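# Three arms stand the enclosure upright in its bay

## Task

Turn the enclosure so that it rests upright on its base inside the marked bay, never letting it rotate quickly. The arm feet are: arm1 at x=-0.98 y=+0.32 z=+0.32 m facing -1 deg; arm2 at x=-0.97 y=-0.32 z=+0.34 m facing +0 deg; arm3 at x=+0.86 y=+0.00 z=+0.65 m facing -179 deg (headings counter-clockwise from +x). When finished, every arm must release it and move away; it only counts if the enclosure stays upright in the bay with no robot supporting it.

## Robot and tools

Robots: three identical i2rt Big YAM arms named arm1, arm2 and arm3. Each has six revolute joints, a two-finger gripper and a wrist camera. Their feet are fixed at the positions and headings given in the task. Two room cameras, cam_high and cam_low, belong to no robot. Reach is roughly 1.0 m from the joint 1 axis. The enclosure may occasionally get a short shove from outside.

Frame: one shared scene frame, origin on the floor, +z up, metres. The hand point is midway between the fingertips; its z axis runs along the fingers and the fingers close along its y axis. No tool takes Cartesian targets; everything is commanded in joint space.

execute_actions: argument actions is a list holding zero or one action. The action is an object keyed by robot name ("arm1", "arm2", "arm3"); each robot entry holds "joints", an object mapping joint names to absolute target values (not offsets). Names and units: joint1_rad to joint6_rad in radians, gripper_m in metres (fingertip gap). Ranges, with the tolerance for counting as arrived: joint1_rad -2.879 to 2.879 (±0.045), rotates the arm about its foot, positive is counter-clockwise seen from above, 0 points along the foot heading; joint2_rad 0 to 3.141 (±0.14), shoulder, 0 has the upper arm pointing back about level, larger raises it and then tips it forward; joint3_rad 0 to 3.019 (±0.09), elbow, 0 is fully folded, larger opens; joint4_rad -1.692 to 1.57 (±0.055), hand pitch, positive tilts fingers up; joint5_rad -1.57 to 1.57 (±0.03), sideways hand swing, positive to the arm's right; joint6_rad -2.094 to 2.094 (±0.035), hand roll, positive clockwise viewed from behind the hand; gripper_m 0 to 0.093 (±0.003). You may name any subset of arms and joints; all named motions start at once and may finish at different times, each joint at its own speed, so the hand can take a wide curved path. An action runs at most 15 s. A joint or arm you omit can still be driving toward an earlier target. Unknown keys or out-of-range values make the whole call rejected with nothing moving. Optional cameras: list of names from arm1_cam_wrist, arm2_cam_wrist, arm3_cam_wrist, cam_high, cam_low, or "all"; omitted or null gives all, [] gives none. An empty actions list only reports state and images.

wait: seconds from 0 to 10; commands nothing and returns the same report as an empty action.

zoom_image: camera (one of the five names) and region [x0, y0, x1, y1] in pixels of that camera's most recent full image, origin top-left, no larger than 504 by 504. Wrist images are 616x616 fisheye; cam_high and cam_low are 504x504. Calibration (intrinsics and T_world_to_cam) is supplied per camera and may be a few degrees and millimetres off; results list cameras whose numbers changed.

read_manual: optional section, only "licences"; returns licence text, moves nothing.

finished_scene: scene, the integer of the current scene. It ends the scene irreversibly after the robots hold the last command, and reports success.

Result lines: joint_positions per arm; joint torques for joints 1 to 6 (offset, scaled, noisy, nonzero even in free air); a pictures line naming the cameras in image order. joint_status tells how each commanded joint ended: off_target (stopped short and may still be pressing), contact_stop or time_out (target dropped, joint holds where it stopped, except a timed-out joint may keep a target up to 0.375, 0.375, 0.113, 0.225, 0.075 and 0.3 rad away for joints 1 to 6 and keep pushing), not_followed (a safety check blocked the arm's joint targets; a "joint command not followed" line with a cause appears, the gripper part still runs, and the arm may retry those targets later if the path opens). on_its_own lists what the robot does without being commanded in this call; "held at" is the held target, not the actual position. Sending a joint its reported position relieves a push. Tiny target changes may not move a joint. A stop in a call cancels the remaining motion calls in that same reply.

Heat: sustained pushing or load heats motors. MOTOR HOT appears from 85 °C; at 100 °C an OVER-TEMPERATURE FAULT drops that arm (motors and gripper go limp) and its unfinished keys show limit_stop_at_motor_heat; resend targets after cooling. Robots keep holding their last command while you are composing a reply.

Avoid: arms pressing hard against each other (this fails and ends the run, and the self-collision check may react late and ignores fingers, gripper housings and wrist cameras); arms do not wait for each other; the arms push on contact rather than stopping, so limit squeezing and pressing; letting the enclosure spin or flip quickly, drop, or slam; knocking anything out of the work area or onto the floor, which fails the task. At the end, open the grippers and retract all arms so the enclosure stands alone.

Each tool is called by a JSON object that holds its "name" and its "arguments".

## Session

{"name": "execute_actions", "arguments": {"actions": []}}

Scene clock: 0.00 s.
Joint torques (N m, as the arm reports them, + toward a larger angle): no reading
Motor temperatures (°C, as the motors report them): arm1=[26 26 29 28 29 26] | arm2=[26 29 29 25 25 28] | arm3=[26 25 26 27 27 27]
arm1.joint_positions: joint1_rad=+0.117 joint2_rad=+0.625 joint3_rad=+1.371 joint4_rad=-1.478 joint5_rad=-0.216 joint6_rad=+0.394 gripper_m=+0.094
arm1.joint_status: not commanded
arm1.hand: x=-0.7701 y=+0.3771 z=+0.8266 quat_wxyz=(-0.369, -0.090, -0.904, -0.195) (m; scene frame)
arm2.joint_positions: joint1_rad=+0.301 joint2_rad=+0.519 joint3_rad=+1.346 joint4_rad=-1.497 joint5_rad=+0.037 joint6_rad=-0.257 gripper_m=+0.094
arm2.joint_status: not commanded
arm2.hand: x=-0.7932 y=-0.2748 z=+0.8447 quat_wxyz=(-0.434, +0.240, -0.868, +0.005) (m; scene frame)
arm3.joint_positions: joint1_rad=+0.288 joint2_rad=+0.459 joint3_rad=+1.329 joint4_rad=-1.380 joint5_rad=+0.085 joint6_rad=-0.185 gripper_m=+0.094
arm3.joint_status: not commanded
arm3.hand: x=+0.6853 y=-0.0378 z=+1.1839 quat_wxyz=(+0.008, -0.842, -0.187, +0.506) (m; scene frame)
pictures: arm1_cam_wrist, arm2_cam_wrist, arm3_cam_wrist, cam_high, cam_low
Images, in order (width x height): arm1_cam_wrist 616x616, arm2_cam_wrist 616x616, arm3_cam_wrist 616x616, cam_high 504x504, cam_low 504x504.

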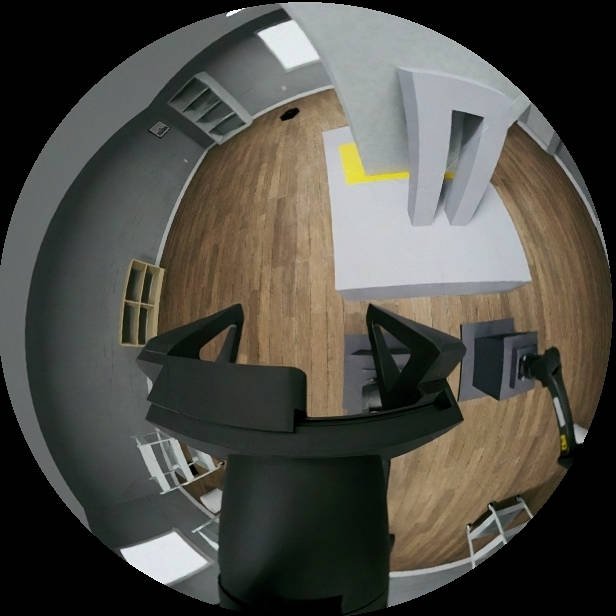

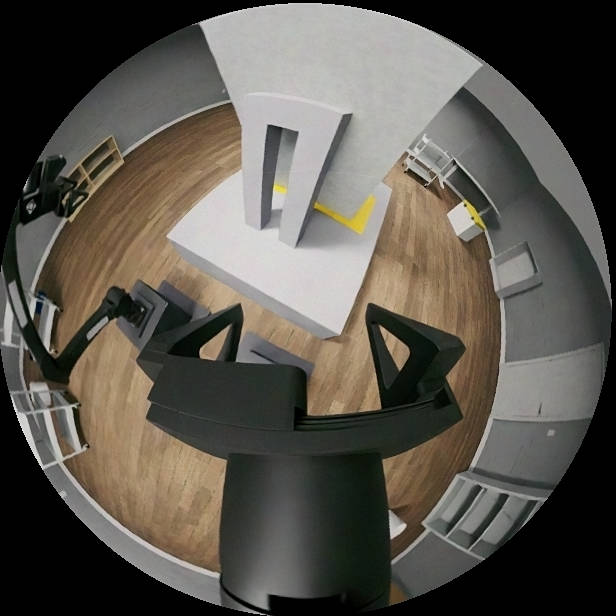

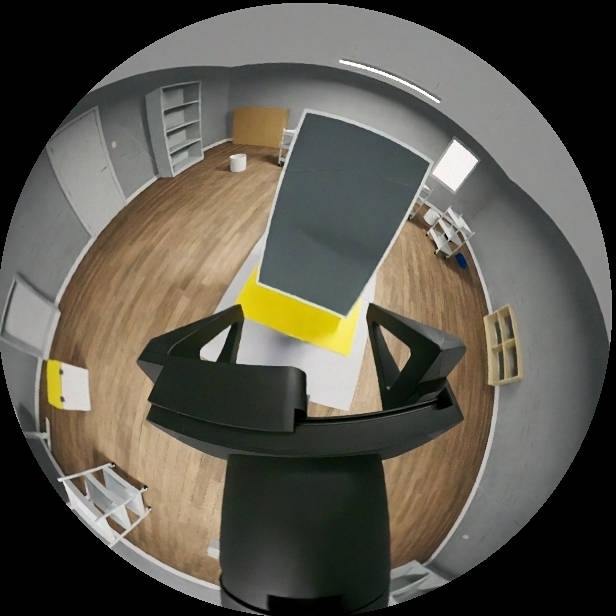

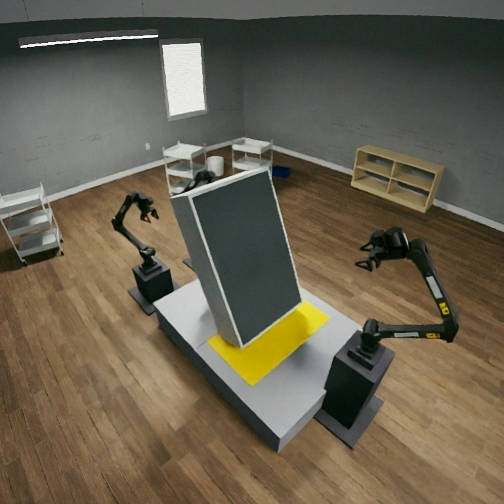

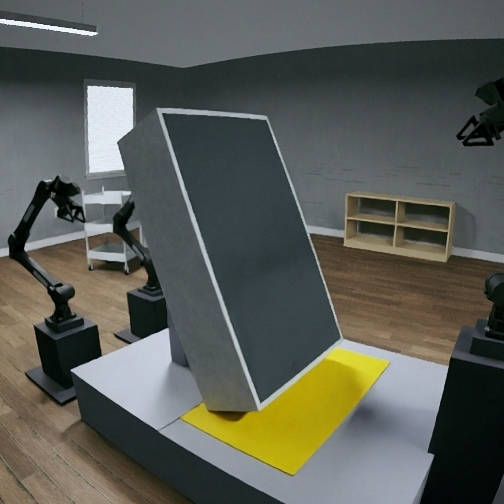

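{"name": "execute_actions", "arguments": {"actions": [{"arm1":{"joints":{"joint1_rad":-0.11,"joint2_rad":1.269,"joint3_rad":0.982,"joint4_rad":0.637,"joint5_rad":0,"joint6_rad":0,"gripper_m":0}},"arm2":{"joints":{"joint1_rad":0.125,"joint2_rad":1.269,"joint3_rad":0.982,"joint4_rad":0.637,"joint5_rad":0,"joint6_rad":0,"gripper_m":0}},"arm3":{"joints":{"joint1_rad":-0.017,"joint2_rad":1.9,"joint3_rad":1.34,"joint4_rad":0.558,"joint5_rad":0,"joint6_rad":0}}}]}}

Scene clock: 39.00 s.
Joint torques (N m, as the arm reports them, + toward a larger angle): arm1=[ -0.19 -11.71  10.71   2.16   0.24  -0.03] | arm2=[ -1.51 -11.78  11.54   2.67  -0.16   0.14] | arm3=[ -2.13 -16.99   9.18   2.34  -0.08  -0.04]
Motor temperatures (°C, as the motors report them): arm1=[26 26 34 28 29 26] | arm2=[26 29 38 26 25 28] | arm3=[26 26 30 27 27 27]
arm1.joint_positions: joint1_rad=-0.102 joint2_rad=+1.279 joint3_rad=+0.949 joint4_rad=+0.617 joint5_rad=-0.002 joint6_rad=+0.012 gripper_m=+0.000
arm1.joint_status: all done
arm1.hand: x=-0.4091 y=+0.2507 z=+0.7806 quat_wxyz=(-0.800, -0.039, -0.597, +0.042) (m; scene frame)
arm2.joint_positions: joint1_rad=+0.135 joint2_rad=+1.277 joint3_rad=+0.954 joint4_rad=+0.615 joint5_rad=+0.001 joint6_rad=-0.016 gripper_m=+0.000
arm2.joint_status: all done
arm2.hand: x=-0.3955 y=-0.2433 z=+0.7995 quat_wxyz=(-0.800, +0.044, -0.597, -0.049) (m; scene frame)
arm3.joint_positions: joint1_rad=-0.013 joint2_rad=+1.895 joint3_rad=+1.328 joint4_rad=+0.541 joint5_rad=+0.002 joint6_rad=-0.008 gripper_m=+0.094
arm3.joint_status: all done
arm3.hand: x=+0.0801 y=+0.0001 z=+0.9081 quat_wxyz=(+0.004, -0.717, -0.003, +0.697) (m; scene frame)
pictures: arm1_cam_wrist, arm2_cam_wrist, arm3_cam_wrist, cam_high, cam_low
camera_calibration (this result's frames):
arm1_cam_wrist: T_world_to_cam=[[-0.123801, -0.992135, -0.0184747, 0.210176], [-0.32459, 0.0580829, -0.94407, 0.592271], [0.937718, -0.11088, -0.329228, 0.79369], [0, 0, 0, 1]] pos_world=[-0.525992, 0.262127, 0.824332]
arm2_cam_wrist: T_world_to_cam=[[0.13494, -0.99084, -0.00521418, -0.180706], [-0.327647, -0.0396537, -0.943968, 0.618795], [0.935114, 0.129087, -0.329996, 0.78639], [0, 0, 0, 1]] pos_world=[-0.508235, -0.256026, 0.842686]
arm3_cam_wrist: T_world_to_cam=[[-0.000867922, 0.999996, -0.0025811, -0.000933363], [0.606848, -0.00152481, -0.794816, 0.678017], [-0.794817, -0.00225618, -0.606844, 0.74389], [0, 0, 0, 1]] pos_world=[0.179802, 0.00364556, 0.990322]
Images, in order (width x height): arm1_cam_wrist 616x616, arm2_cam_wrist 616x616, arm3_cam_wrist 616x616, cam_high 504x504, cam_low 504x504.

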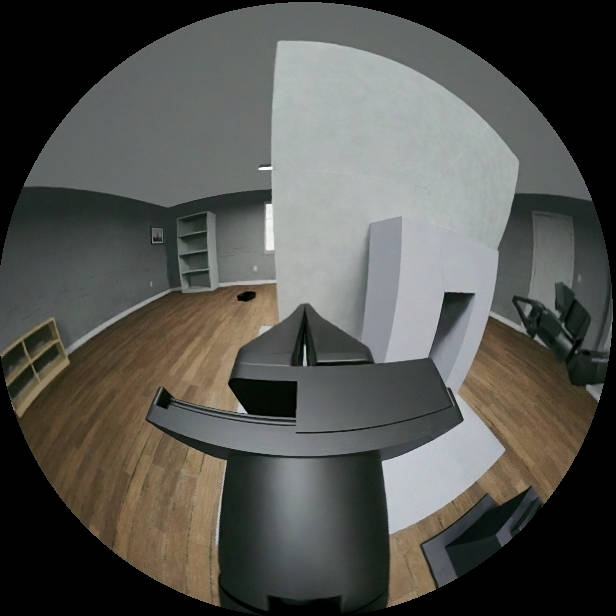

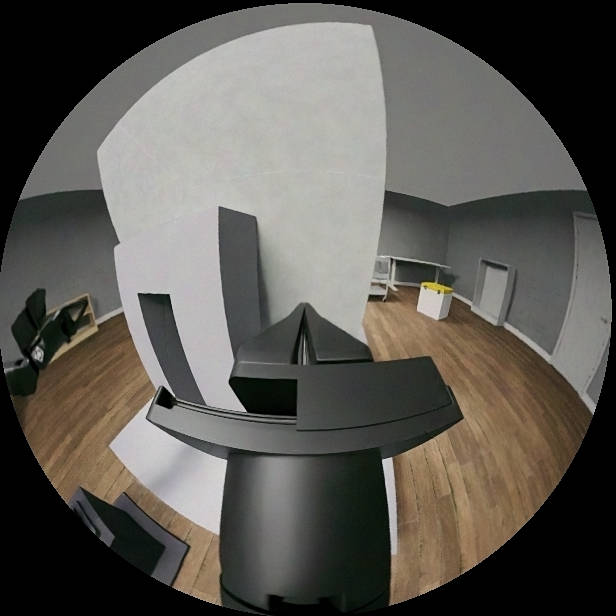

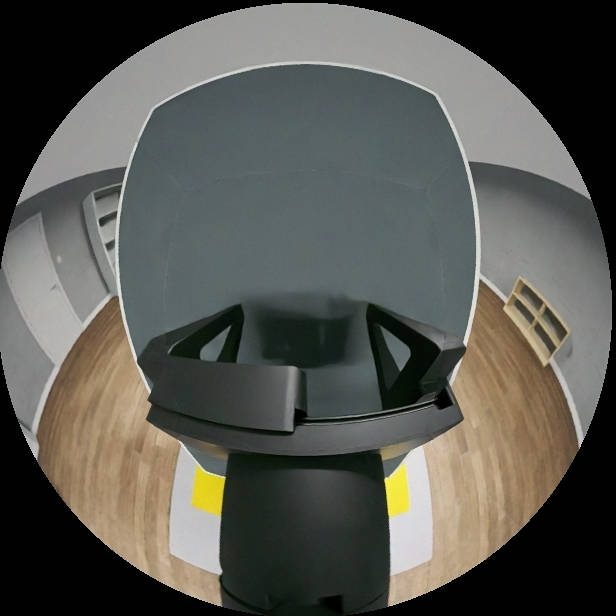

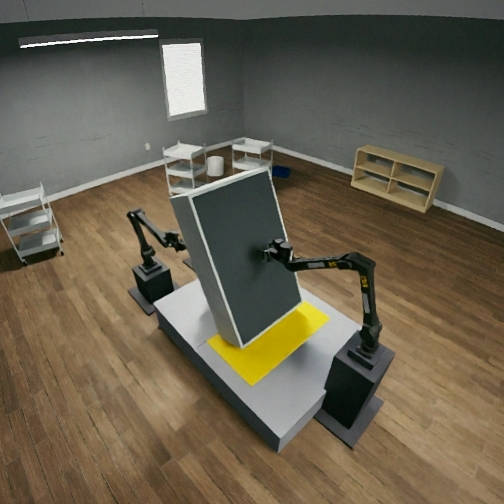

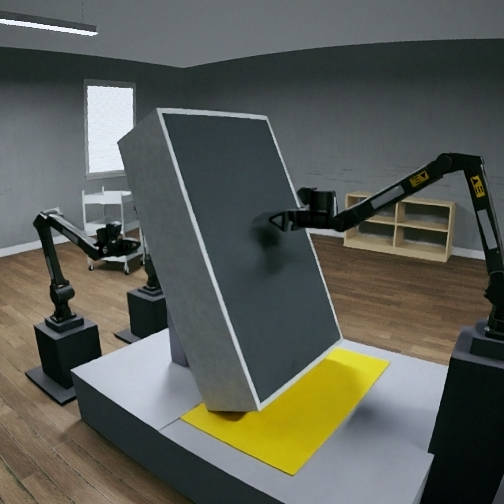

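{"name": "execute_actions", "arguments": {"actions": [{"arm1":{"joints":{"joint1_rad":-0.135,"joint2_rad":1.39,"joint3_rad":1.35,"joint4_rad":0.49}},"arm2":{"joints":{"joint1_rad":0.075,"joint2_rad":1.34,"joint3_rad":1.275,"joint4_rad":0.515}},"arm3":{"joints":{"joint1_rad":0.01,"joint2_rad":1.99,"joint3_rad":1.48,"joint4_rad":0.525}}}], "cameras": ["arm1_cam_wrist","arm2_cam_wrist","cam_low"]}}

Scene clock: 52.30 s.
Joint torques (N m, as the arm reports them, + toward a larger angle): arm1=[ -0.5  -13.22  11.28   1.31   0.24  -0.03] | arm2=[ -1.58 -12.3   13.62   1.47  -0.19   0.17] | arm3=[ -1.17 -17.4   11.85   1.33  -0.12  -0.08]
Motor temperatures (°C, as the motors report them): arm1=[26 27 36 28 29 26] | arm2=[26 30 42 26 25 28] | arm3=[26 29 32 27 27 27]
arm1.joint_positions: joint1_rad=-0.126 joint2_rad=+1.393 joint3_rad=+1.311 joint4_rad=+0.494 joint5_rad=-0.002 joint6_rad=+0.012 gripper_m=+0.000
arm1.joint_status: all done
arm1.hand: x=-0.3589 y=+0.2296 z=+0.9044 quat_wxyz=(-0.835, -0.042, -0.546, +0.054) (m; scene frame)
arm2.joint_positions: joint1_rad=+0.081 joint2_rad=+1.343 joint3_rad=+1.224 joint4_rad=+0.520 joint5_rad=+0.001 joint6_rad=-0.016 gripper_m=+0.000
arm2.joint_status: all done
arm2.hand: x=-0.3588 y=-0.2716 z=+0.9029 quat_wxyz=(-0.832, +0.026, -0.553, -0.029) (m; scene frame)
arm3.joint_positions: joint1_rad=+0.007 joint2_rad=+1.976 joint3_rad=+1.431 joint4_rad=+0.533 joint5_rad=+0.002 joint6_rad=-0.008 gripper_m=+0.094
arm3.joint_status: all done
arm3.hand: x=+0.0491 y=-0.0162 z=+0.9031 quat_wxyz=(-0.003, -0.711, -0.010, +0.703) (m; scene frame)
pictures: arm1_cam_wrist, arm2_cam_wrist, cam_low
camera_calibration (this result's frames):
arm1_cam_wrist: T_world_to_cam=[[-0.145032, -0.989247, -0.0188753, 0.189807], [-0.204354, 0.0486149, -0.977689, 0.802415], [0.968093, -0.137939, -0.209207, 0.693559], [0, 0, 0, 1]] pos_world=[-0.479925, 0.244425, 0.933193]
arm2_cam_wrist: T_world_to_cam=[[0.0823358, -0.996588, -0.00573201, -0.233056], [-0.224742, -0.0129636, -0.974332, 0.79887], [0.970934, 0.0815106, -0.225042, 0.695016], [0, 0, 0, 1]] pos_world=[-0.476086, -0.278555, 0.933437]
Images, in order (width x height): arm1_cam_wrist 616x616, arm2_cam_wrist 616x616, cam_low 504x504.

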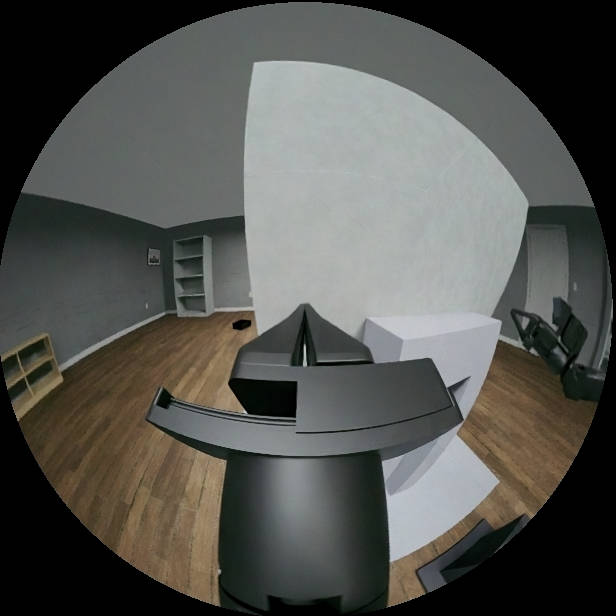

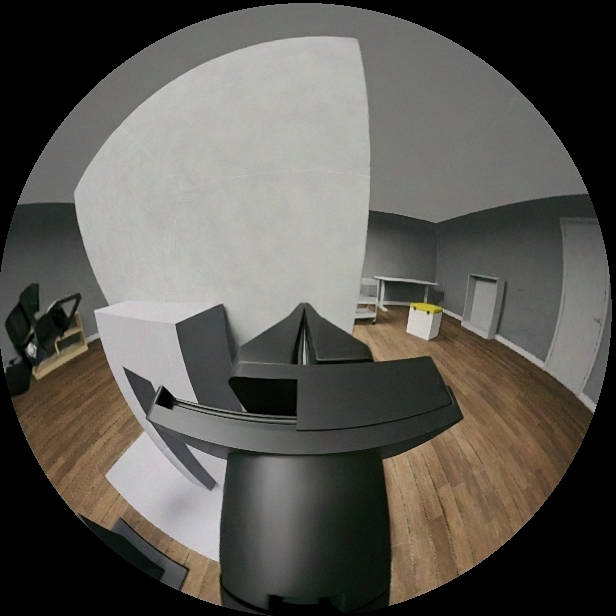

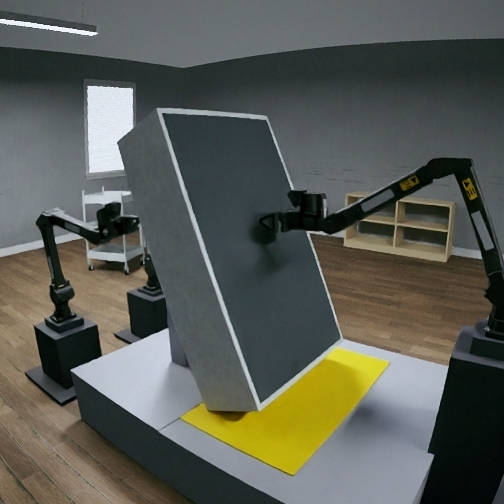

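{"name": "execute_actions", "arguments": {"actions": [{"arm1":{"joints":{"joint1_rad":-0.105,"joint2_rad":1.47,"joint3_rad":1.47,"joint4_rad":0.45}},"arm2":{"joints":{"joint2_rad":1.42,"joint3_rad":1.40,"joint4_rad":0.475}}}], "cameras": ["cam_low"]}}

{"name": "execute_actions", "arguments": {"actions": [{"arm1":{"joints":{"joint2_rad":1.53,"joint3_rad":1.56,"joint4_rad":0.42}},"arm2":{"joints":{"joint2_rad":1.48,"joint3_rad":1.49,"joint4_rad":0.445}}}], "cameras": ["cam_low"]}}

Scene clock: 58.70 s.
Joint torques (N m, as the arm reports them, + toward a larger angle): arm1=[  1.15 -12.79  12.77   1.08   0.23  -0.03] | arm2=[ -1.83 -14.16  15.14   1.2   -0.17   0.12] | arm3=[ -1.15 -17.57  11.82   1.42  -0.11  -0.06]
Motor temperatures (°C, as the motors report them): arm1=[26 27 37 28 29 26] | arm2=[26 30 45 26 25 28] | arm3=[26 29 33 27 27 27]
arm1.joint_positions: joint1_rad=-0.117 joint2_rad=+1.452 joint3_rad=+1.408 joint4_rad=+0.459 joint5_rad=-0.002 joint6_rad=+0.012 gripper_m=+0.000
arm1.joint_status: all done
arm1.hand: x=-0.3350 y=+0.2321 z=+0.9192 quat_wxyz=(-0.836, -0.040, -0.544, +0.050) (m; scene frame)
arm2.joint_positions: joint1_rad=+0.081 joint2_rad=+1.425 joint3_rad=+1.327 joint4_rad=+0.483 joint5_rad=+0.001 joint6_rad=-0.016 gripper_m=+0.000
arm2.joint_status: all done
arm2.hand: x=-0.3251 y=-0.2688 z=+0.9075 quat_wxyz=(-0.828, +0.026, -0.560, -0.029) (m; scene frame)
arm3.joint_positions: joint1_rad=+0.007 joint2_rad=+1.976 joint3_rad=+1.431 joint4_rad=+0.533 joint5_rad=+0.002 joint6_rad=-0.008 gripper_m=+0.094
arm3.joint_status: not commanded
arm3.hand: x=+0.0491 y=-0.0162 z=+0.9031 quat_wxyz=(-0.003, -0.711, -0.010, +0.703) (m; scene frame)
pictures: cam_low
Images, in order (width x height): cam_low 504x504.

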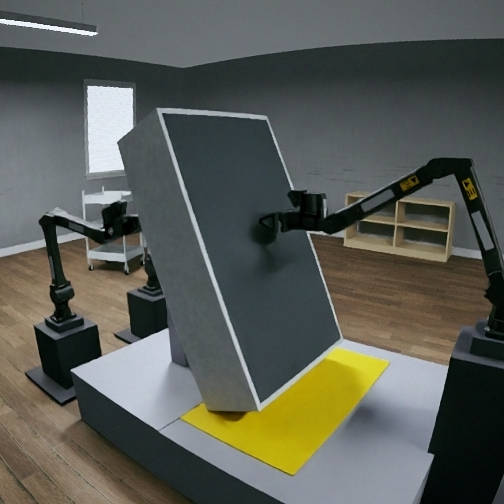

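Scene clock: 59.43 s.
Joint torques (N m, as the arm reports them, + toward a larger angle): arm1=[  1.39 -13.07  12.89   1.07   0.23  -0.03] | arm2=[ -1.19 -14.82  15.02   1.38  -0.2    0.18] | arm3=[ -1.07 -17.72  11.88   1.37  -0.11  -0.04]
Motor temperatures (°C, as the motors report them): arm1=[26 27 37 28 29 26] | arm2=[26 30 45 26 25 28] | arm3=[26 29 34 27 27 27]
arm1.joint_positions: joint1_rad=-0.117 joint2_rad=+1.509 joint3_rad=+1.498 joint4_rad=+0.428 joint5_rad=-0.002 joint6_rad=+0.012 gripper_m=+0.000
arm1.joint_status: all done
arm1.hand: x=-0.3135 y=+0.2292 z=+0.9308 quat_wxyz=(-0.837, -0.039, -0.543, +0.050) (m; scene frame)
arm2.joint_positions: joint1_rad=+0.081 joint2_rad=+1.476 joint3_rad=+1.421 joint4_rad=+0.454 joint5_rad=+0.001 joint6_rad=-0.016 gripper_m=+0.000
arm2.joint_status: all done
arm2.hand: x=-0.3055 y=-0.2672 z=+0.9255 quat_wxyz=(-0.832, +0.026, -0.554, -0.029) (m; scene frame)
arm3.joint_positions: joint1_rad=+0.007 joint2_rad=+1.976 joint3_rad=+1.431 joint4_rad=+0.533 joint5_rad=+0.002 joint6_rad=-0.008 gripper_m=+0.094
arm3.joint_status: not commanded
arm3.hand: x=+0.0491 y=-0.0162 z=+0.9031 quat_wxyz=(-0.003, -0.711, -0.010, +0.703) (m; scene frame)
pictures: cam_low
Images, in order (width x height): cam_low 504x504.

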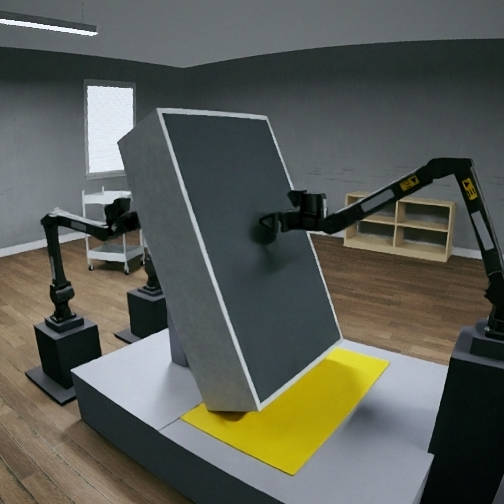

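{"name": "execute_actions", "arguments": {"actions": [{"arm1":{"joints":{"joint2_rad":1.60,"joint3_rad":1.65,"joint4_rad":0.39}},"arm2":{"joints":{"joint2_rad":1.535,"joint3_rad":1.57,"joint4_rad":0.415}}}], "cameras": ["cam_low"]}}

{"name": "execute_actions", "arguments": {"actions": [{"arm1":{"joints":{"joint2_rad":1.66,"joint3_rad":1.735,"joint4_rad":0.36}},"arm2":{"joints":{"joint2_rad":1.595,"joint3_rad":1.655,"joint4_rad":0.385}}}], "cameras": ["cam_low","arm1_cam_wrist"]}}

Scene clock: 65.50 s.
Joint torques (N m, as the arm reports them, + toward a larger angle): arm1=[  1.32 -13.77  13.01   1.06   0.21  -0.02] | arm2=[ -1.73 -11.28  18.25   1.32  -0.18   0.14] | arm3=[ -1.43 -17.25  11.89   1.37  -0.14  -0.06]
Motor temperatures (°C, as the motors report them): arm1=[26 27 38 28 29 26] | arm2=[26 31 49 26 25 28] | arm3=[26 30 35 27 27 27]
arm1.joint_positions: joint1_rad=-0.117 joint2_rad=+1.570 joint3_rad=+1.586 joint4_rad=+0.399 joint5_rad=-0.001 joint6_rad=+0.012 gripper_m=+0.000
arm1.joint_status: all done
arm1.hand: x=-0.2899 y=+0.2259 z=+0.9362 quat_wxyz=(-0.836, -0.040, -0.545, +0.051) (m; scene frame)
arm2.joint_positions: joint1_rad=+0.081 joint2_rad=+1.488 joint3_rad=+1.446 joint4_rad=+0.426 joint5_rad=+0.001 joint6_rad=-0.016 gripper_m=+0.000
arm2.joint_status: joint3_rad time_out (moved +0.025 of +0.149); the others done
arm2.on_its_own: joint3_rad reads +1.446 and still pushes toward +1.558 since a time_out
arm2.hand: x=-0.2991 y=-0.2666 z=+0.9263 quat_wxyz=(-0.827, +0.026, -0.560, -0.029) (m; scene frame)
arm3.joint_positions: joint1_rad=+0.007 joint2_rad=+1.976 joint3_rad=+1.431 joint4_rad=+0.533 joint5_rad=+0.002 joint6_rad=-0.008 gripper_m=+0.094
arm3.joint_status: not commanded
arm3.hand: x=+0.0491 y=-0.0162 z=+0.9031 quat_wxyz=(-0.003, -0.711, -0.010, +0.703) (m; scene frame)
pictures: cam_low
Images, in order (width x height): cam_low 504x504.

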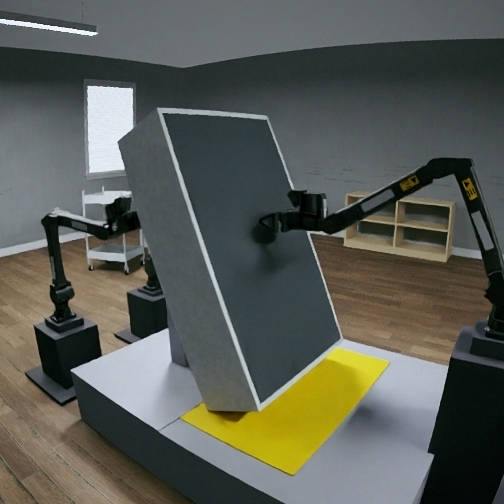

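not run: a stop came earlier in this reply.

{"name": "execute_actions", "arguments": {"actions": [{"arm1":{"joints":{"joint2_rad":1.70,"joint3_rad":1.70,"joint4_rad":0.39}},"arm2":{"joints":{"joint2_rad":1.60,"joint3_rad":1.53,"joint4_rad":0.42}}}], "cameras": ["cam_low"]}}

Scene clock: 84.40 s.
Joint torques (N m, as the arm reports them, + toward a larger angle): arm1=[  1.22 -12.55  12.59   1.09   0.06  -0.02] | arm2=[ -1.81 -17.7   14.67   1.47  -0.09   0.17] | arm3=[ -1.07 -17.26  12.02   1.37  -0.11  -0.04]
Motor temperatures (°C, as the motors report them): arm1=[26 28 41 28 29 26] | arm2=[26 31 63 26 25 28] | arm3=[26 31 37 27 27 27]
arm1.joint_positions: joint1_rad=-0.115 joint2_rad=+1.637 joint3_rad=+1.643 joint4_rad=+0.399 joint5_rad=+0.002 joint6_rad=+0.012 gripper_m=+0.000
arm1.joint_status: all done
arm1.hand: x=-0.2637 y=+0.2227 z=+0.9246 quat_wxyz=(-0.833, -0.041, -0.549, +0.051) (m; scene frame)
arm2.joint_positions: joint1_rad=+0.081 joint2_rad=+1.601 joint3_rad=+1.467 joint4_rad=+0.426 joint5_rad=-0.001 joint6_rad=-0.016 gripper_m=+0.000
arm2.joint_status: all done
arm2.hand: x=-0.2521 y=-0.2622 z=+0.8630 quat_wxyz=(-0.801, +0.029, -0.598, -0.028) (m; scene frame)
arm3.joint_positions: joint1_rad=+0.007 joint2_rad=+1.976 joint3_rad=+1.431 joint4_rad=+0.533 joint5_rad=+0.002 joint6_rad=-0.008 gripper_m=+0.094
arm3.joint_status: not commanded
arm3.hand: x=+0.0491 y=-0.0162 z=+0.9031 quat_wxyz=(-0.003, -0.711, -0.010, +0.703) (m; scene frame)
pictures: cam_low
Images, in order (width x height): cam_low 504x504.

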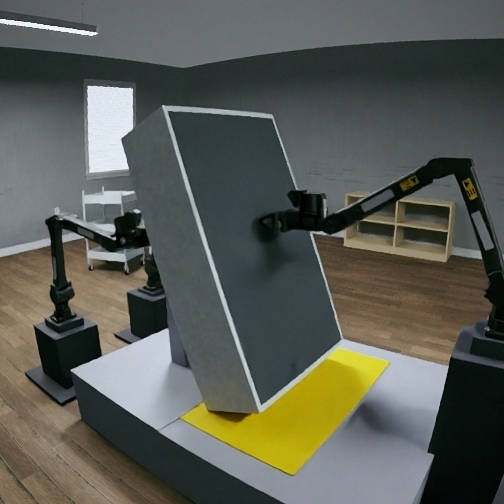

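Moving; arm2's elbow is heating, so proceed briskly.

{"name": "execute_actions", "arguments": {"actions": [{"arm1":{"joints":{"joint2_rad":1.76,"joint3_rad":1.79,"joint4_rad":0.36}},"arm2":{"joints":{"joint2_rad":1.68,"joint3_rad":1.63,"joint4_rad":0.40}}}], "cameras": ["cam_low"]}}

{"name": "execute_actions", "arguments": {"actions": [{"arm1":{"joints":{"joint2_rad":1.82,"joint3_rad":1.88,"joint4_rad":0.33}},"arm2":{"joints":{"joint2_rad":1.74,"joint3_rad":1.72,"joint4_rad":0.37}}}], "cameras": ["cam_low"]}}

Scene clock: 91.23 s.
Joint torques (N m, as the arm reports them, + toward a larger angle): arm1=[  1.33 -13.34  12.8    0.79   0.14  -0.03] | arm2=[ -1.87 -16.37  16.45   1.3   -0.22   0.16] | arm3=[ -1.43 -16.13  12.09   1.39  -0.7   -0.02]
Motor temperatures (°C, as the motors report them): arm1=[26 28 41 28 29 26] | arm2=[26 32 63 26 25 28] | arm3=[26 31 37 27 27 27]
arm1.joint_positions: joint1_rad=-0.114 joint2_rad=+1.700 joint3_rad=+1.729 joint4_rad=+0.378 joint5_rad=+0.000 joint6_rad=+0.012 gripper_m=+0.000
arm1.joint_status: all done
arm1.hand: x=-0.2412 y=+0.2208 z=+0.9279 quat_wxyz=(-0.834, -0.040, -0.548, +0.050) (m; scene frame)
arm2.joint_positions: joint1_rad=+0.081 joint2_rad=+1.652 joint3_rad=+1.541 joint4_rad=+0.412 joint5_rad=+0.003 joint6_rad=-0.016 gripper_m=+0.000
arm2.joint_status: all done
arm2.hand: x=-0.2327 y=-0.2615 z=+0.8695 quat_wxyz=(-0.803, +0.027, -0.594, -0.027) (m; scene frame)
arm3.joint_positions: joint1_rad=+0.009 joint2_rad=+1.956 joint3_rad=+1.428 joint4_rad=+0.534 joint5_rad=+0.016 joint6_rad=-0.009 gripper_m=+0.094
arm3.joint_status: not commanded
arm3.hand: x=+0.0522 y=-0.0161 z=+0.9167 quat_wxyz=(+0.001, -0.705, -0.006, +0.709) (m; scene frame)
pictures: cam_low
Images, in order (width x height): cam_low 504x504.

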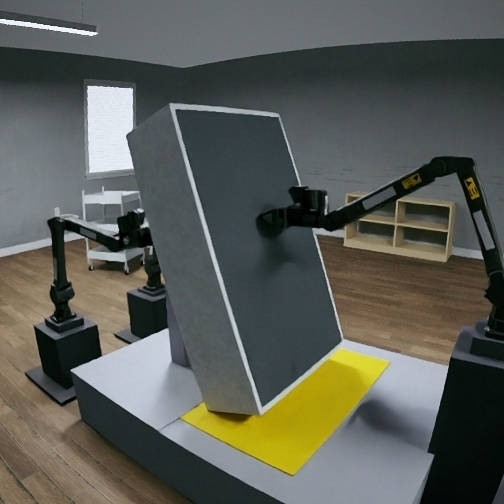

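Scene clock: 93.03 s.
Joint torques (N m, as the arm reports them, + toward a larger angle): arm1=[  0.97 -13.53  13.14   0.77   0.21  -0.03] | arm2=[ -1.68 -14.6   18.02   1.29  -0.27   0.12] | arm3=[ -1.87 -13.06  12.28   1.29  -1.2   -0.03]
Motor temperatures (°C, as the motors report them): arm1=[26 28 42 28 29 26] | arm2=[26 32 64 26 25 28] | arm3=[26 31 37 27 27 27]
arm1.joint_positions: joint1_rad=-0.113 joint2_rad=+1.753 joint3_rad=+1.816 joint4_rad=+0.347 joint5_rad=-0.001 joint6_rad=+0.012 gripper_m=+0.000
arm1.joint_status: all done
arm1.hand: x=-0.2225 y=+0.2197 z=+0.9344 quat_wxyz=(-0.835, -0.039, -0.547, +0.049) (m; scene frame)
arm2.joint_positions: joint1_rad=+0.079 joint2_rad=+1.694 joint3_rad=+1.612 joint4_rad=+0.383 joint5_rad=+0.004 joint6_rad=-0.016 gripper_m=+0.000
arm2.joint_status: joint3_rad time_out (moved +0.071 of +0.179); the others done
arm2.on_its_own: joint3_rad reads +1.612 and still pushes toward +1.720 since a time_out
arm2.hand: x=-0.2158 y=-0.2615 z=+0.8760 quat_wxyz=(-0.803, +0.026, -0.594, -0.026) (m; scene frame)
arm3.joint_positions: joint1_rad=+0.010 joint2_rad=+1.916 joint3_rad=+1.428 joint4_rad=+0.534 joint5_rad=+0.027 joint6_rad=-0.010 gripper_m=+0.094
arm3.joint_status: not commanded
arm3.hand: x=+0.0582 y=-0.0144 z=+0.9482 quat_wxyz=(+0.005, -0.691, -0.002, +0.723) (m; scene frame)
pictures: cam_low
Images, in order (width x height): cam_low 504x504.

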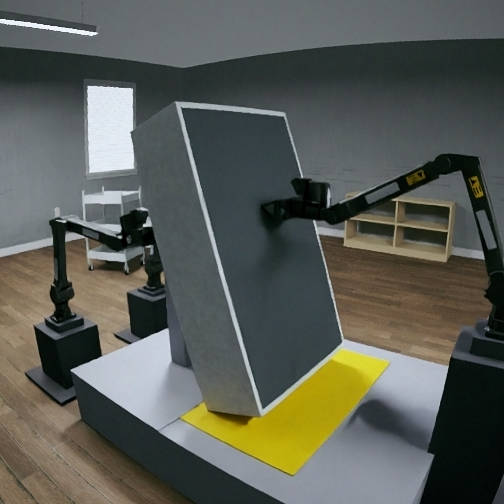

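{"name": "execute_actions", "arguments": {"actions": [{"arm1":{"joints":{"joint2_rad":1.88,"joint3_rad":1.97,"joint4_rad":0.30}},"arm2":{"joints":{"joint2_rad":1.79,"joint3_rad":1.78,"joint4_rad":0.34}},"arm3":{"joints":{"joint2_rad":1.87,"joint3_rad":1.31,"joint4_rad":0.57}}}], "cameras": ["cam_low"]}}

{"name": "execute_actions", "arguments": {"actions": [{"arm1":{"joints":{"joint2_rad":1.94,"joint3_rad":2.07,"joint4_rad":0.26}},"arm2":{"joints":{"joint2_rad":1.85,"joint3_rad":1.87,"joint4_rad":0.31}},"arm3":{"joints":{"joint2_rad":1.82,"joint3_rad":1.25,"joint4_rad":0.585}}}], "cameras": ["cam_low"]}}

Scene clock: 102.87 s.
Joint torques (N m, as the arm reports them, + toward a larger angle): arm1=[  0.81 -18.97  12.14   1.24   0.27  -0.03] | arm2=[ -0.83 -21.32  14.78   1.47  -0.22   0.16] | arm3=[ -1.68 -14.68   9.13   1.76  -0.23  -0.02]
Motor temperatures (°C, as the motors report them): arm1=[26 28 42 28 29 26] | arm2=[26 32 68 26 25 28] | arm3=[26 30 38 27 28 27]
arm1.joint_positions: joint1_rad=-0.111 joint2_rad=+1.865 joint3_rad=+1.919 joint4_rad=+0.305 joint5_rad=-0.002 joint6_rad=+0.012 gripper_m=+0.000
arm1.joint_status: all done
arm1.hand: x=-0.1785 y=+0.2154 z=+0.9024 quat_wxyz=(-0.821, -0.039, -0.568, +0.047) (m; scene frame)
arm2.joint_positions: joint1_rad=+0.077 joint2_rad=+1.793 joint3_rad=+1.716 joint4_rad=+0.346 joint5_rad=+0.003 joint6_rad=-0.016 gripper_m=+0.000
arm2.joint_status: all done
arm2.hand: x=-0.1781 y=-0.2596 z=+0.8573 quat_wxyz=(-0.794, +0.027, -0.607, -0.026) (m; scene frame)
arm3.joint_positions: joint1_rad=+0.009 joint2_rad=+1.838 joint3_rad=+1.301 joint4_rad=+0.568 joint5_rad=+0.006 joint6_rad=-0.009 gripper_m=+0.094
arm3.joint_status: all done
arm3.hand: x=+0.0938 y=-0.0165 z=+0.9416 quat_wxyz=(-0.002, -0.697, -0.010, +0.717) (m; scene frame)
pictures: cam_low
Images, in order (width x height): cam_low 504x504.

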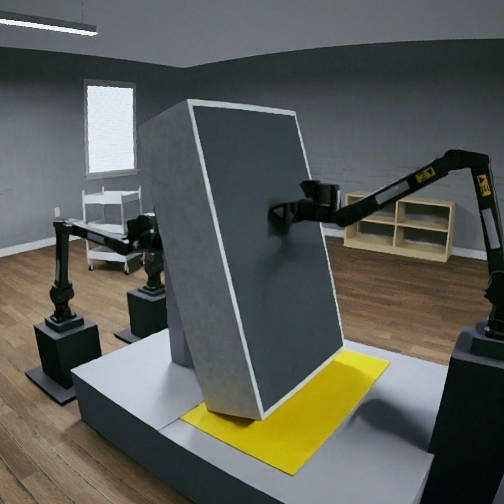

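Scene clock: 104.03 s.
Joint torques (N m, as the arm reports them, + toward a larger angle): arm1=[  0.91 -18.47  13.09   1.13   0.26  -0.03] | arm2=[ -2.07 -20.63  15.46   1.67  -0.24   0.16] | arm3=[ -1.74 -14.1   10.41   1.92  -0.28  -0.06]
Motor temperatures (°C, as the motors report them): arm1=[26 28 42 28 29 26] | arm2=[26 32 68 26 25 28] | arm3=[26 30 38 27 28 27]
arm1.joint_positions: joint1_rad=-0.111 joint2_rad=+1.911 joint3_rad=+2.005 joint4_rad=+0.269 joint5_rad=-0.002 joint6_rad=+0.012 gripper_m=+0.000
arm1.joint_status: all done
arm1.hand: x=-0.1648 y=+0.2136 z=+0.9107 quat_wxyz=(-0.822, -0.039, -0.566, +0.047) (m; scene frame)
arm2.joint_positions: joint1_rad=+0.077 joint2_rad=+1.844 joint3_rad=+1.796 joint4_rad=+0.319 joint5_rad=+0.003 joint6_rad=-0.015 gripper_m=+0.000
arm2.joint_status: all done
arm2.hand: x=-0.1595 y=-0.2581 z=+0.8602 quat_wxyz=(-0.794, +0.026, -0.607, -0.026) (m; scene frame)
arm3.joint_positions: joint1_rad=+0.010 joint2_rad=+1.793 joint3_rad=+1.219 joint4_rad=+0.579 joint5_rad=+0.006 joint6_rad=-0.009 gripper_m=+0.094
arm3.joint_status: all done
arm3.hand: x=+0.1170 y=-0.0168 z=+0.9302 quat_wxyz=(-0.003, -0.706, -0.010, +0.708) (m; scene frame)
pictures: cam_low
Images, in order (width x height): cam_low 504x504.

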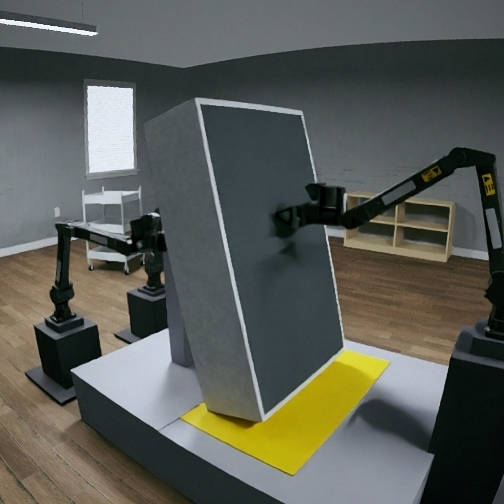

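{"name": "execute_actions", "arguments": {"actions": [{"arm2":{"joints":{"joint3_rad":1.82}},"arm3":{"joints":{"joint2_rad":1.78,"joint3_rad":1.21,"joint4_rad":0.595}}}], "cameras": []}}

{"name": "execute_actions", "arguments": {"actions": [{"arm3":{"joints":{"joint2_rad":1.74,"joint3_rad":1.165,"joint4_rad":0.605}}}], "cameras": []}}

{"name": "execute_actions", "arguments": {"actions": [{"arm3":{"joints":{"joint2_rad":1.70,"joint3_rad":1.12,"joint4_rad":0.615}}}], "cameras": ["cam_low"]}}

Scene clock: 113.23 s.
Joint torques (N m, as the arm reports them, + toward a larger angle): arm1=[  0.7  -18.4   13.13   1.04   0.27  -0.02] | arm2=[ -1.86 -21.25  11.91   1.61  -0.29   0.13] | arm3=[ -1.73 -14.69  10.16   2.36  -0.27  -0.05]
Motor temperatures (°C, as the motors report them): arm1=[26 29 43 28 29 26] | arm2=[26 34 67 26 25 28] | arm3=[26 30 37 27 28 27]
arm1.joint_positions: joint1_rad=-0.111 joint2_rad=+1.911 joint3_rad=+2.005 joint4_rad=+0.269 joint5_rad=-0.002 joint6_rad=+0.012 gripper_m=+0.000
arm1.joint_status: not commanded
arm1.hand: x=-0.1648 y=+0.2136 z=+0.9107 quat_wxyz=(-0.822, -0.039, -0.566, +0.047) (m; scene frame)
arm2.joint_positions: joint1_rad=+0.077 joint2_rad=+1.844 joint3_rad=+1.796 joint4_rad=+0.319 joint5_rad=+0.003 joint6_rad=-0.015 gripper_m=+0.000
arm2.joint_status: all done
arm2.hand: x=-0.1595 y=-0.2581 z=+0.8602 quat_wxyz=(-0.794, +0.026, -0.607, -0.026) (m; scene frame)
arm3.joint_positions: joint1_rad=+0.011 joint2_rad=+1.768 joint3_rad=+1.183 joint4_rad=+0.581 joint5_rad=+0.006 joint6_rad=-0.008 gripper_m=+0.094
arm3.joint_status: all done
arm3.hand: x=+0.1282 y=-0.0168 z=+0.9283 quat_wxyz=(-0.003, -0.709, -0.010, +0.705) (m; scene frame)
pictures: none
No camera images: the call's "cameras" was empty. Leave "cameras" out to get every camera's image.

Scene clock: 114.27 s.
Joint torques (N m, as the arm reports them, + toward a larger angle): arm1=[  0.78 -18.43  13.09   1.11   0.26  -0.04] | arm2=[ -1.5  -21.01  11.79   1.47  -0.23   0.15] | arm3=[ -1.65 -12.85  12.27   2.57  -0.62  -0.12]
Motor temperatures (°C, as the motors report them): arm1=[26 29 43 28 29 26] | arm2=[26 34 66 26 25 28] | arm3=[26 30 37 27 28 27]
arm1.joint_positions: joint1_rad=-0.111 joint2_rad=+1.911 joint3_rad=+2.005 joint4_rad=+0.269 joint5_rad=-0.002 joint6_rad=+0.012 gripper_m=+0.000
arm1.joint_status: not commanded
arm1.hand: x=-0.1648 y=+0.2136 z=+0.9107 quat_wxyz=(-0.822, -0.039, -0.566, +0.047) (m; scene frame)
arm2.joint_positions: joint1_rad=+0.077 joint2_rad=+1.844 joint3_rad=+1.796 joint4_rad=+0.319 joint5_rad=+0.003 joint6_rad=-0.015 gripper_m=+0.000
arm2.joint_status: not commanded
arm2.hand: x=-0.1595 y=-0.2581 z=+0.8602 quat_wxyz=(-0.794, +0.026, -0.607, -0.026) (m; scene frame)
arm3.joint_positions: joint1_rad=+0.014 joint2_rad=+1.713 joint3_rad=+1.107 joint4_rad=+0.587 joint5_rad=+0.014 joint6_rad=-0.001 gripper_m=+0.094
arm3.joint_status: all done
arm3.hand: x=+0.1527 y=-0.0170 z=+0.9251 quat_wxyz=(-0.004, -0.714, -0.006, +0.700) (m; scene frame)
pictures: none
No camera images: the call's "cameras" was empty. Leave "cameras" out to get every camera's image.

Scene clock: 115.20 s.
Joint torques (N m, as the arm reports them, + toward a larger angle): arm1=[  0.87 -18.62  13.09   1.14   0.26  -0.03] | arm2=[ -1.49 -20.85  11.68   1.44  -0.28   0.15] | arm3=[ -2.05 -11.97  13.32   2.7   -0.78  -0.15]
Motor temperatures (°C, as the motors report them): arm1=[26 29 43 28 29 26] | arm2=[26 34 66 26 25 28] | arm3=[26 30 37 27 28 27]
arm1.joint_positions: joint1_rad=-0.111 joint2_rad=+1.911 joint3_rad=+2.005 joint4_rad=+0.269 joint5_rad=-0.002 joint6_rad=+0.012 gripper_m=+0.000
arm1.joint_status: not commanded
arm1.hand: x=-0.1648 y=+0.2136 z=+0.9107 quat_wxyz=(-0.822, -0.039, -0.566, +0.047) (m; scene frame)
arm2.joint_positions: joint1_rad=+0.077 joint2_rad=+1.844 joint3_rad=+1.796 joint4_rad=+0.319 joint5_rad=+0.003 joint6_rad=-0.015 gripper_m=+0.000
arm2.joint_status: not commanded
arm2.hand: x=-0.1595 y=-0.2581 z=+0.8602 quat_wxyz=(-0.794, +0.026, -0.607, -0.026) (m; scene frame)
arm3.joint_positions: joint1_rad=+0.015 joint2_rad=+1.670 joint3_rad=+1.047 joint4_rad=+0.589 joint5_rad=+0.017 joint6_rad=+0.003 gripper_m=+0.094
arm3.joint_status: all done
arm3.hand: x=+0.1723 y=-0.0169 z=+0.9217 quat_wxyz=(-0.004, -0.719, -0.004, +0.695) (m; scene frame)
pictures: cam_low
Images, in order (width x height): cam_low 504x504.

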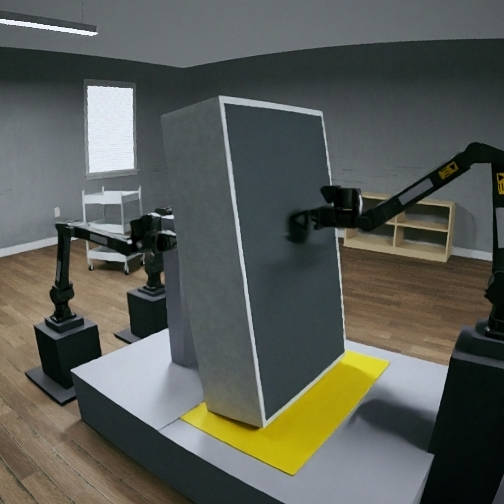

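Good. Continue while withdrawing arms 1/2.

{"name": "execute_actions", "arguments": {"actions": [{"arm1":{"joints":{"joint2_rad":1.7,"joint3_rad":1.75}},"arm2":{"joints":{"joint2_rad":1.66,"joint3_rad":1.6}},"arm3":{"joints":{"joint2_rad":1.66,"joint3_rad":1.085}}}], "cameras": []}}

{"name": "execute_actions", "arguments": {"actions": [{"arm1":{"joints":{"joint2_rad":1.4,"joint3_rad":1.35}},"arm2":{"joints":{"joint2_rad":1.35,"joint3_rad":1.27}},"arm3":{"joints":{"joint2_rad":1.62,"joint3_rad":1.045}}}], "cameras": []}}

{"name": "execute_actions", "arguments": {"actions": [{"arm1":{"joints":{"joint2_rad":1.0,"joint3_rad":1.0}},"arm2":{"joints":{"joint2_rad":1.0,"joint3_rad":1.0}},"arm3":{"joints":{"joint2_rad":1.58,"joint3_rad":1.005}}}], "cameras": ["cam_low"]}}

Scene clock: 126.83 s.
Joint torques (N m, as the arm reports them, + toward a larger angle): arm1=[  0.94 -18.16   8.96   1.31   0.26  -0.02] | arm2=[ -1.33 -19.16  10.12   1.47  -0.23   0.12] | arm3=[ -2.06 -11.4   14.6    2.8   -0.95  -0.21]
Motor temperatures (°C, as the motors report them): arm1=[26 30 43 28 29 26] | arm2=[26 35 61 26 25 28] | arm3=[26 30 40 27 28 27]
arm1.joint_positions: joint1_rad=-0.111 joint2_rad=+1.705 joint3_rad=+1.749 joint4_rad=+0.265 joint5_rad=-0.002 joint6_rad=+0.012 gripper_m=+0.000
arm1.joint_status: all done
arm1.hand: x=-0.2308 y=+0.2222 z=+0.9107 quat_wxyz=(-0.806, -0.041, -0.588, +0.046) (m; scene frame)
arm2.joint_positions: joint1_rad=+0.077 joint2_rad=+1.663 joint3_rad=+1.599 joint4_rad=+0.315 joint5_rad=+0.003 joint6_rad=-0.015 gripper_m=+0.000
arm2.joint_status: all done
arm2.hand: x=-0.2233 y=-0.2633 z=+0.8741 quat_wxyz=(-0.788, +0.027, -0.614, -0.025) (m; scene frame)
arm3.joint_positions: joint1_rad=+0.017 joint2_rad=+1.628 joint3_rad=+0.991 joint4_rad=+0.589 joint5_rad=+0.021 joint6_rad=+0.010 gripper_m=+0.094
arm3.joint_status: joint3_rad off_target (ended at +0.991, target +1.085); the others done
arm3.hand: x=+0.1913 y=-0.0171 z=+0.9175 quat_wxyz=(-0.006, -0.724, -0.001, +0.689) (m; scene frame)
pictures: none
No camera images: the call's "cameras" was empty. Leave "cameras" out to get every camera's image.

Scene clock: 128.20 s.
Joint torques (N m, as the arm reports them, + toward a larger angle): arm1=[  0.83 -11.51   9.1    1.38   0.27  -0.02] | arm2=[ -1.56 -12.45   9.98   1.88  -0.23   0.14] | arm3=[ -2.99 -10.22  16.34   2.74  -1.23  -0.28]
Motor temperatures (°C, as the motors report them): arm1=[26 30 43 28 29 26] | arm2=[26 35 60 26 25 28] | arm3=[26 30 41 27 28 27]
arm1.joint_positions: joint1_rad=-0.111 joint2_rad=+1.384 joint3_rad=+1.348 joint4_rad=+0.263 joint5_rad=-0.002 joint6_rad=+0.012 gripper_m=+0.000
arm1.joint_status: all done
arm1.hand: x=-0.3460 y=+0.2372 z=+0.8789 quat_wxyz=(-0.782, -0.043, -0.621, +0.045) (m; scene frame)
arm2.joint_positions: joint1_rad=+0.077 joint2_rad=+1.345 joint3_rad=+1.268 joint4_rad=+0.313 joint5_rad=+0.003 joint6_rad=-0.015 gripper_m=+0.000
arm2.joint_status: all done
arm2.hand: x=-0.3435 y=-0.2729 z=+0.8797 quat_wxyz=(-0.784, +0.027, -0.620, -0.025) (m; scene frame)
arm3.joint_positions: joint1_rad=+0.020 joint2_rad=+1.581 joint3_rad=+0.926 joint4_rad=+0.589 joint5_rad=+0.027 joint6_rad=+0.016 gripper_m=+0.094
arm3.joint_status: joint3_rad off_target (ended at +0.926, target +1.045); the others done
arm3.hand: x=+0.2135 y=-0.0175 z=+0.9117 quat_wxyz=(-0.007, -0.730, +0.002, +0.683) (m; scene frame)
pictures: none
No camera images: the call's "cameras" was empty. Leave "cameras" out to get every camera's image.

Scene clock: 129.53 s.
Joint torques (N m, as the arm reports them, + toward a larger angle): arm1=[ 0.84 -6.21  8.93  1.51  0.24 -0.01] | arm2=[-2.01 -6.84  9.97  1.79 -0.24  0.13] | arm3=[-2.87 -9.16 17.54  2.93 -1.33 -0.36]
Motor temperatures (°C, as the motors report them): arm1=[26 30 42 28 29 26] | arm2=[26 35 60 26 25 28] | arm3=[26 30 42 27 28 27]
arm1.joint_positions: joint1_rad=-0.111 joint2_rad=+0.983 joint3_rad=+0.999 joint4_rad=+0.260 joint5_rad=-0.002 joint6_rad=+0.012 gripper_m=+0.000
arm1.joint_status: all done
arm1.hand: x=-0.4973 y=+0.2568 z=+0.8786 quat_wxyz=(-0.797, -0.042, -0.601, +0.046) (m; scene frame)
arm2.joint_positions: joint1_rad=+0.077 joint2_rad=+0.997 joint3_rad=+1.000 joint4_rad=+0.311 joint5_rad=+0.003 joint6_rad=-0.015 gripper_m=+0.000
arm2.joint_status: all done
arm2.hand: x=-0.4773 y=-0.2836 z=+0.9001 quat_wxyz=(-0.807, +0.026, -0.589, -0.026) (m; scene frame)
arm3.joint_positions: joint1_rad=+0.023 joint2_rad=+1.538 joint3_rad=+0.866 joint4_rad=+0.589 joint5_rad=+0.030 joint6_rad=+0.024 gripper_m=+0.094
arm3.joint_status: joint3_rad off_target (ended at +0.866, target +1.005); the others done
arm3.hand: x=+0.2340 y=-0.0179 z=+0.9055 quat_wxyz=(-0.009, -0.736, +0.005, +0.677) (m; scene frame)
pictures: cam_low
Images, in order (width x height): cam_low 504x504.

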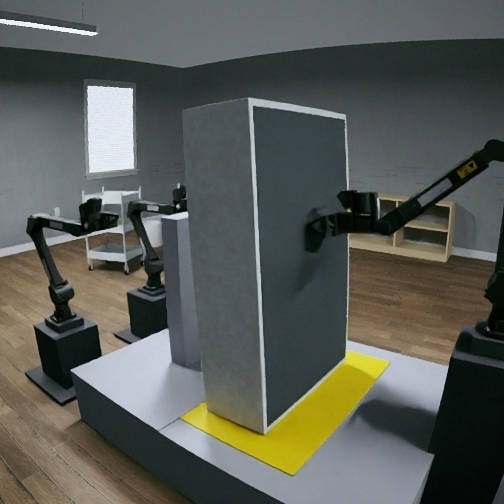

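{"name": "execute_actions", "arguments": {"actions": [{"arm1":{"joints":{"joint2_rad":0.3,"joint3_rad":0.3,"joint4_rad":0}},"arm2":{"joints":{"joint2_rad":0.3,"joint3_rad":0.3,"joint4_rad":0}},"arm3":{"joints":{"joint2_rad":1.55,"joint3_rad":0.97}}}], "cameras": []}}

{"name": "execute_actions", "arguments": {"actions": [{"arm3":{"joints":{"joint2_rad":1.52,"joint3_rad":0.93}}}], "cameras": ["cam_low"]}}

Scene clock: 137.17 s.
Joint torques (N m, as the arm reports them, + toward a larger angle): arm1=[ 0.78 -1.41  9.66  1.54  0.27 -0.02] | arm2=[-1.51  1.01 10.73  1.92 -0.22  0.11] | arm3=[-3.64 -5.43 18.48  2.92 -1.61 -0.39]
Motor temperatures (°C, as the motors report them): arm1=[26 29 41 28 29 26] | arm2=[26 34 57 26 25 28] | arm3=[26 29 47 27 29 27]
arm1.joint_positions: joint1_rad=-0.111 joint2_rad=+0.314 joint3_rad=+0.292 joint4_rad=+0.004 joint5_rad=-0.002 joint6_rad=+0.012 gripper_m=+0.000
arm1.joint_status: all done
arm1.hand: x=-0.6723 y=+0.2797 z=+0.6210 quat_wxyz=(-0.700, -0.050, -0.712, +0.040) (m; scene frame)
arm2.joint_positions: joint1_rad=+0.077 joint2_rad=+0.306 joint3_rad=+0.291 joint4_rad=+0.005 joint5_rad=+0.003 joint6_rad=-0.015 gripper_m=+0.000
arm2.joint_status: all done
arm2.hand: x=-0.6579 y=-0.2972 z=+0.6397 quat_wxyz=(-0.702, +0.032, -0.711, -0.023) (m; scene frame)
arm3.joint_positions: joint1_rad=+0.028 joint2_rad=+1.473 joint3_rad=+0.774 joint4_rad=+0.587 joint5_rad=+0.036 joint6_rad=+0.028 gripper_m=+0.094
arm3.joint_status: joint3_rad time_out (moved -0.092 of +0.104); the others done
arm3.on_its_own: joint3_rad reads +0.774 and still pushes toward +0.928 since a time_out
arm3.hand: x=+0.2661 y=-0.0183 z=+0.8930 quat_wxyz=(-0.009, -0.746, +0.006, +0.666) (m; scene frame)
pictures: none
No camera images: the call's "cameras" was empty. Leave "cameras" out to get every camera's image.

not run: a stop came earlier in this reply.

{"name": "execute_actions", "arguments": {"actions": [{"arm3":{"joints":{"joint2_rad":1.51,"joint3_rad":0.88}}}], "cameras": ["cam_low"]}}

Scene clock: 141.40 s.
Joint torques (N m, as the arm reports them, + toward a larger angle): arm1=[ 0.89 -1.45  9.68  1.59  0.26 -0.02] | arm2=[-1.46  0.8  10.67  1.73 -0.21  0.16] | arm3=[-3.38 -7.37 15.56  2.92 -1.22 -0.37]
Motor temperatures (°C, as the motors report them): arm1=[26 28 40 28 29 26] | arm2=[26 33 56 26 25 28] | arm3=[26 29 48 27 29 27]
arm1.joint_positions: joint1_rad=-0.111 joint2_rad=+0.314 joint3_rad=+0.292 joint4_rad=+0.004 joint5_rad=-0.002 joint6_rad=+0.012 gripper_m=+0.000
arm1.joint_status: not commanded
arm1.hand: x=-0.6723 y=+0.2797 z=+0.6210 quat_wxyz=(-0.700, -0.050, -0.712, +0.040) (m; scene frame)
arm2.joint_positions: joint1_rad=+0.077 joint2_rad=+0.306 joint3_rad=+0.291 joint4_rad=+0.005 joint5_rad=+0.003 joint6_rad=-0.015 gripper_m=+0.000
arm2.joint_status: not commanded
arm2.hand: x=-0.6579 y=-0.2972 z=+0.6397 quat_wxyz=(-0.702, +0.032, -0.711, -0.023) (m; scene frame)
arm3.joint_positions: joint1_rad=+0.026 joint2_rad=+1.461 joint3_rad=+0.756 joint4_rad=+0.587 joint5_rad=+0.027 joint6_rad=+0.025 gripper_m=+0.094
arm3.joint_status: joint3_rad time_out (moved -0.018 of +0.106); the others done
arm3.on_its_own: joint3_rad reads +0.756 and still pushes toward +0.869 since a time_out
arm3.hand: x=+0.2724 y=-0.0187 z=+0.8901 quat_wxyz=(-0.011, -0.748, +0.003, +0.664) (m; scene frame)
pictures: cam_low
Images, in order (width x height): cam_low 504x504.

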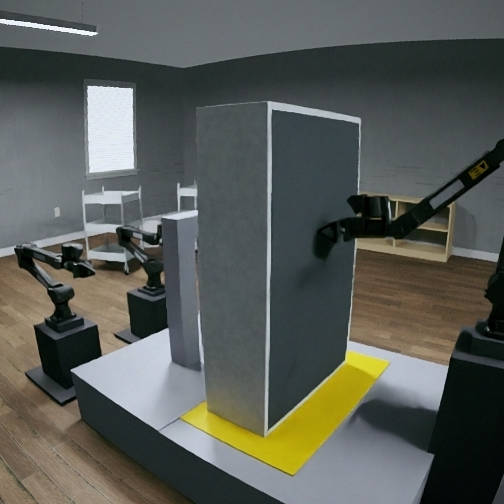

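{"name": "execute_actions", "arguments": {"actions": [{"arm3":{"joints":{"joint2_rad":0.5,"joint3_rad":0.4,"joint4_rad":0.6}}}], "cameras": ["cam_low"]}}

{"name": "finished_scene", "arguments": {"scene": 1}}

Scene clock: 146.87 s.
Joint torques (N m, as the arm reports them, + toward a larger angle): arm1=[ 0.71 -1.83  9.65  1.53  0.26 -0.02] | arm2=[-1.3   0.18 10.73  1.7  -0.21  0.15] | arm3=[-2.32 -0.56  9.22  1.73 -0.19 -0.21]
Motor temperatures (°C, as the motors report them): arm1=[26 28 40 28 29 26] | arm2=[26 33 56 26 25 28] | arm3=[26 29 47 27 29 27]
arm1.joint_positions: joint1_rad=-0.111 joint2_rad=+0.314 joint3_rad=+0.292 joint4_rad=+0.004 joint5_rad=-0.002 joint6_rad=+0.012 gripper_m=+0.000
arm1.joint_status: not commanded
arm1.hand: x=-0.6723 y=+0.2797 z=+0.6210 quat_wxyz=(-0.700, -0.050, -0.712, +0.040) (m; scene frame)
arm2.joint_positions: joint1_rad=+0.077 joint2_rad=+0.306 joint3_rad=+0.291 joint4_rad=+0.005 joint5_rad=+0.003 joint6_rad=-0.015 gripper_m=+0.000
arm2.joint_status: not commanded
arm2.hand: x=-0.6579 y=-0.2972 z=+0.6397 quat_wxyz=(-0.702, +0.032, -0.711, -0.023) (m; scene frame)
arm3.joint_positions: joint1_rad=+0.017 joint2_rad=+0.499 joint3_rad=+0.402 joint4_rad=+0.590 joint5_rad=+0.004 joint6_rad=+0.008 gripper_m=+0.094
arm3.joint_status: all done
arm3.hand: x=+0.5364 y=-0.0096 z=+1.1036 quat_wxyz=(-0.016, -0.513, -0.005, +0.858) (m; scene frame)
pictures: cam_low
Images, in order (width x height): cam_low 504x504.

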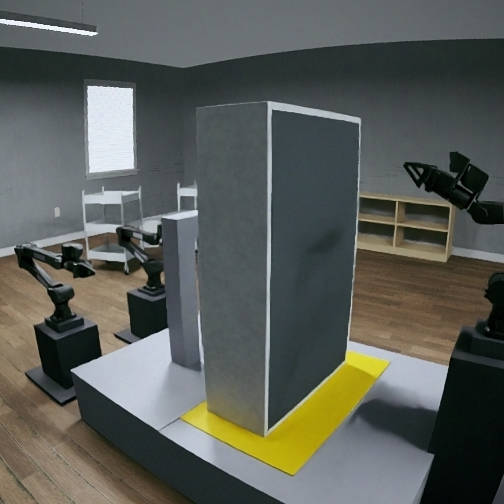

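The scene is finished: the task was done.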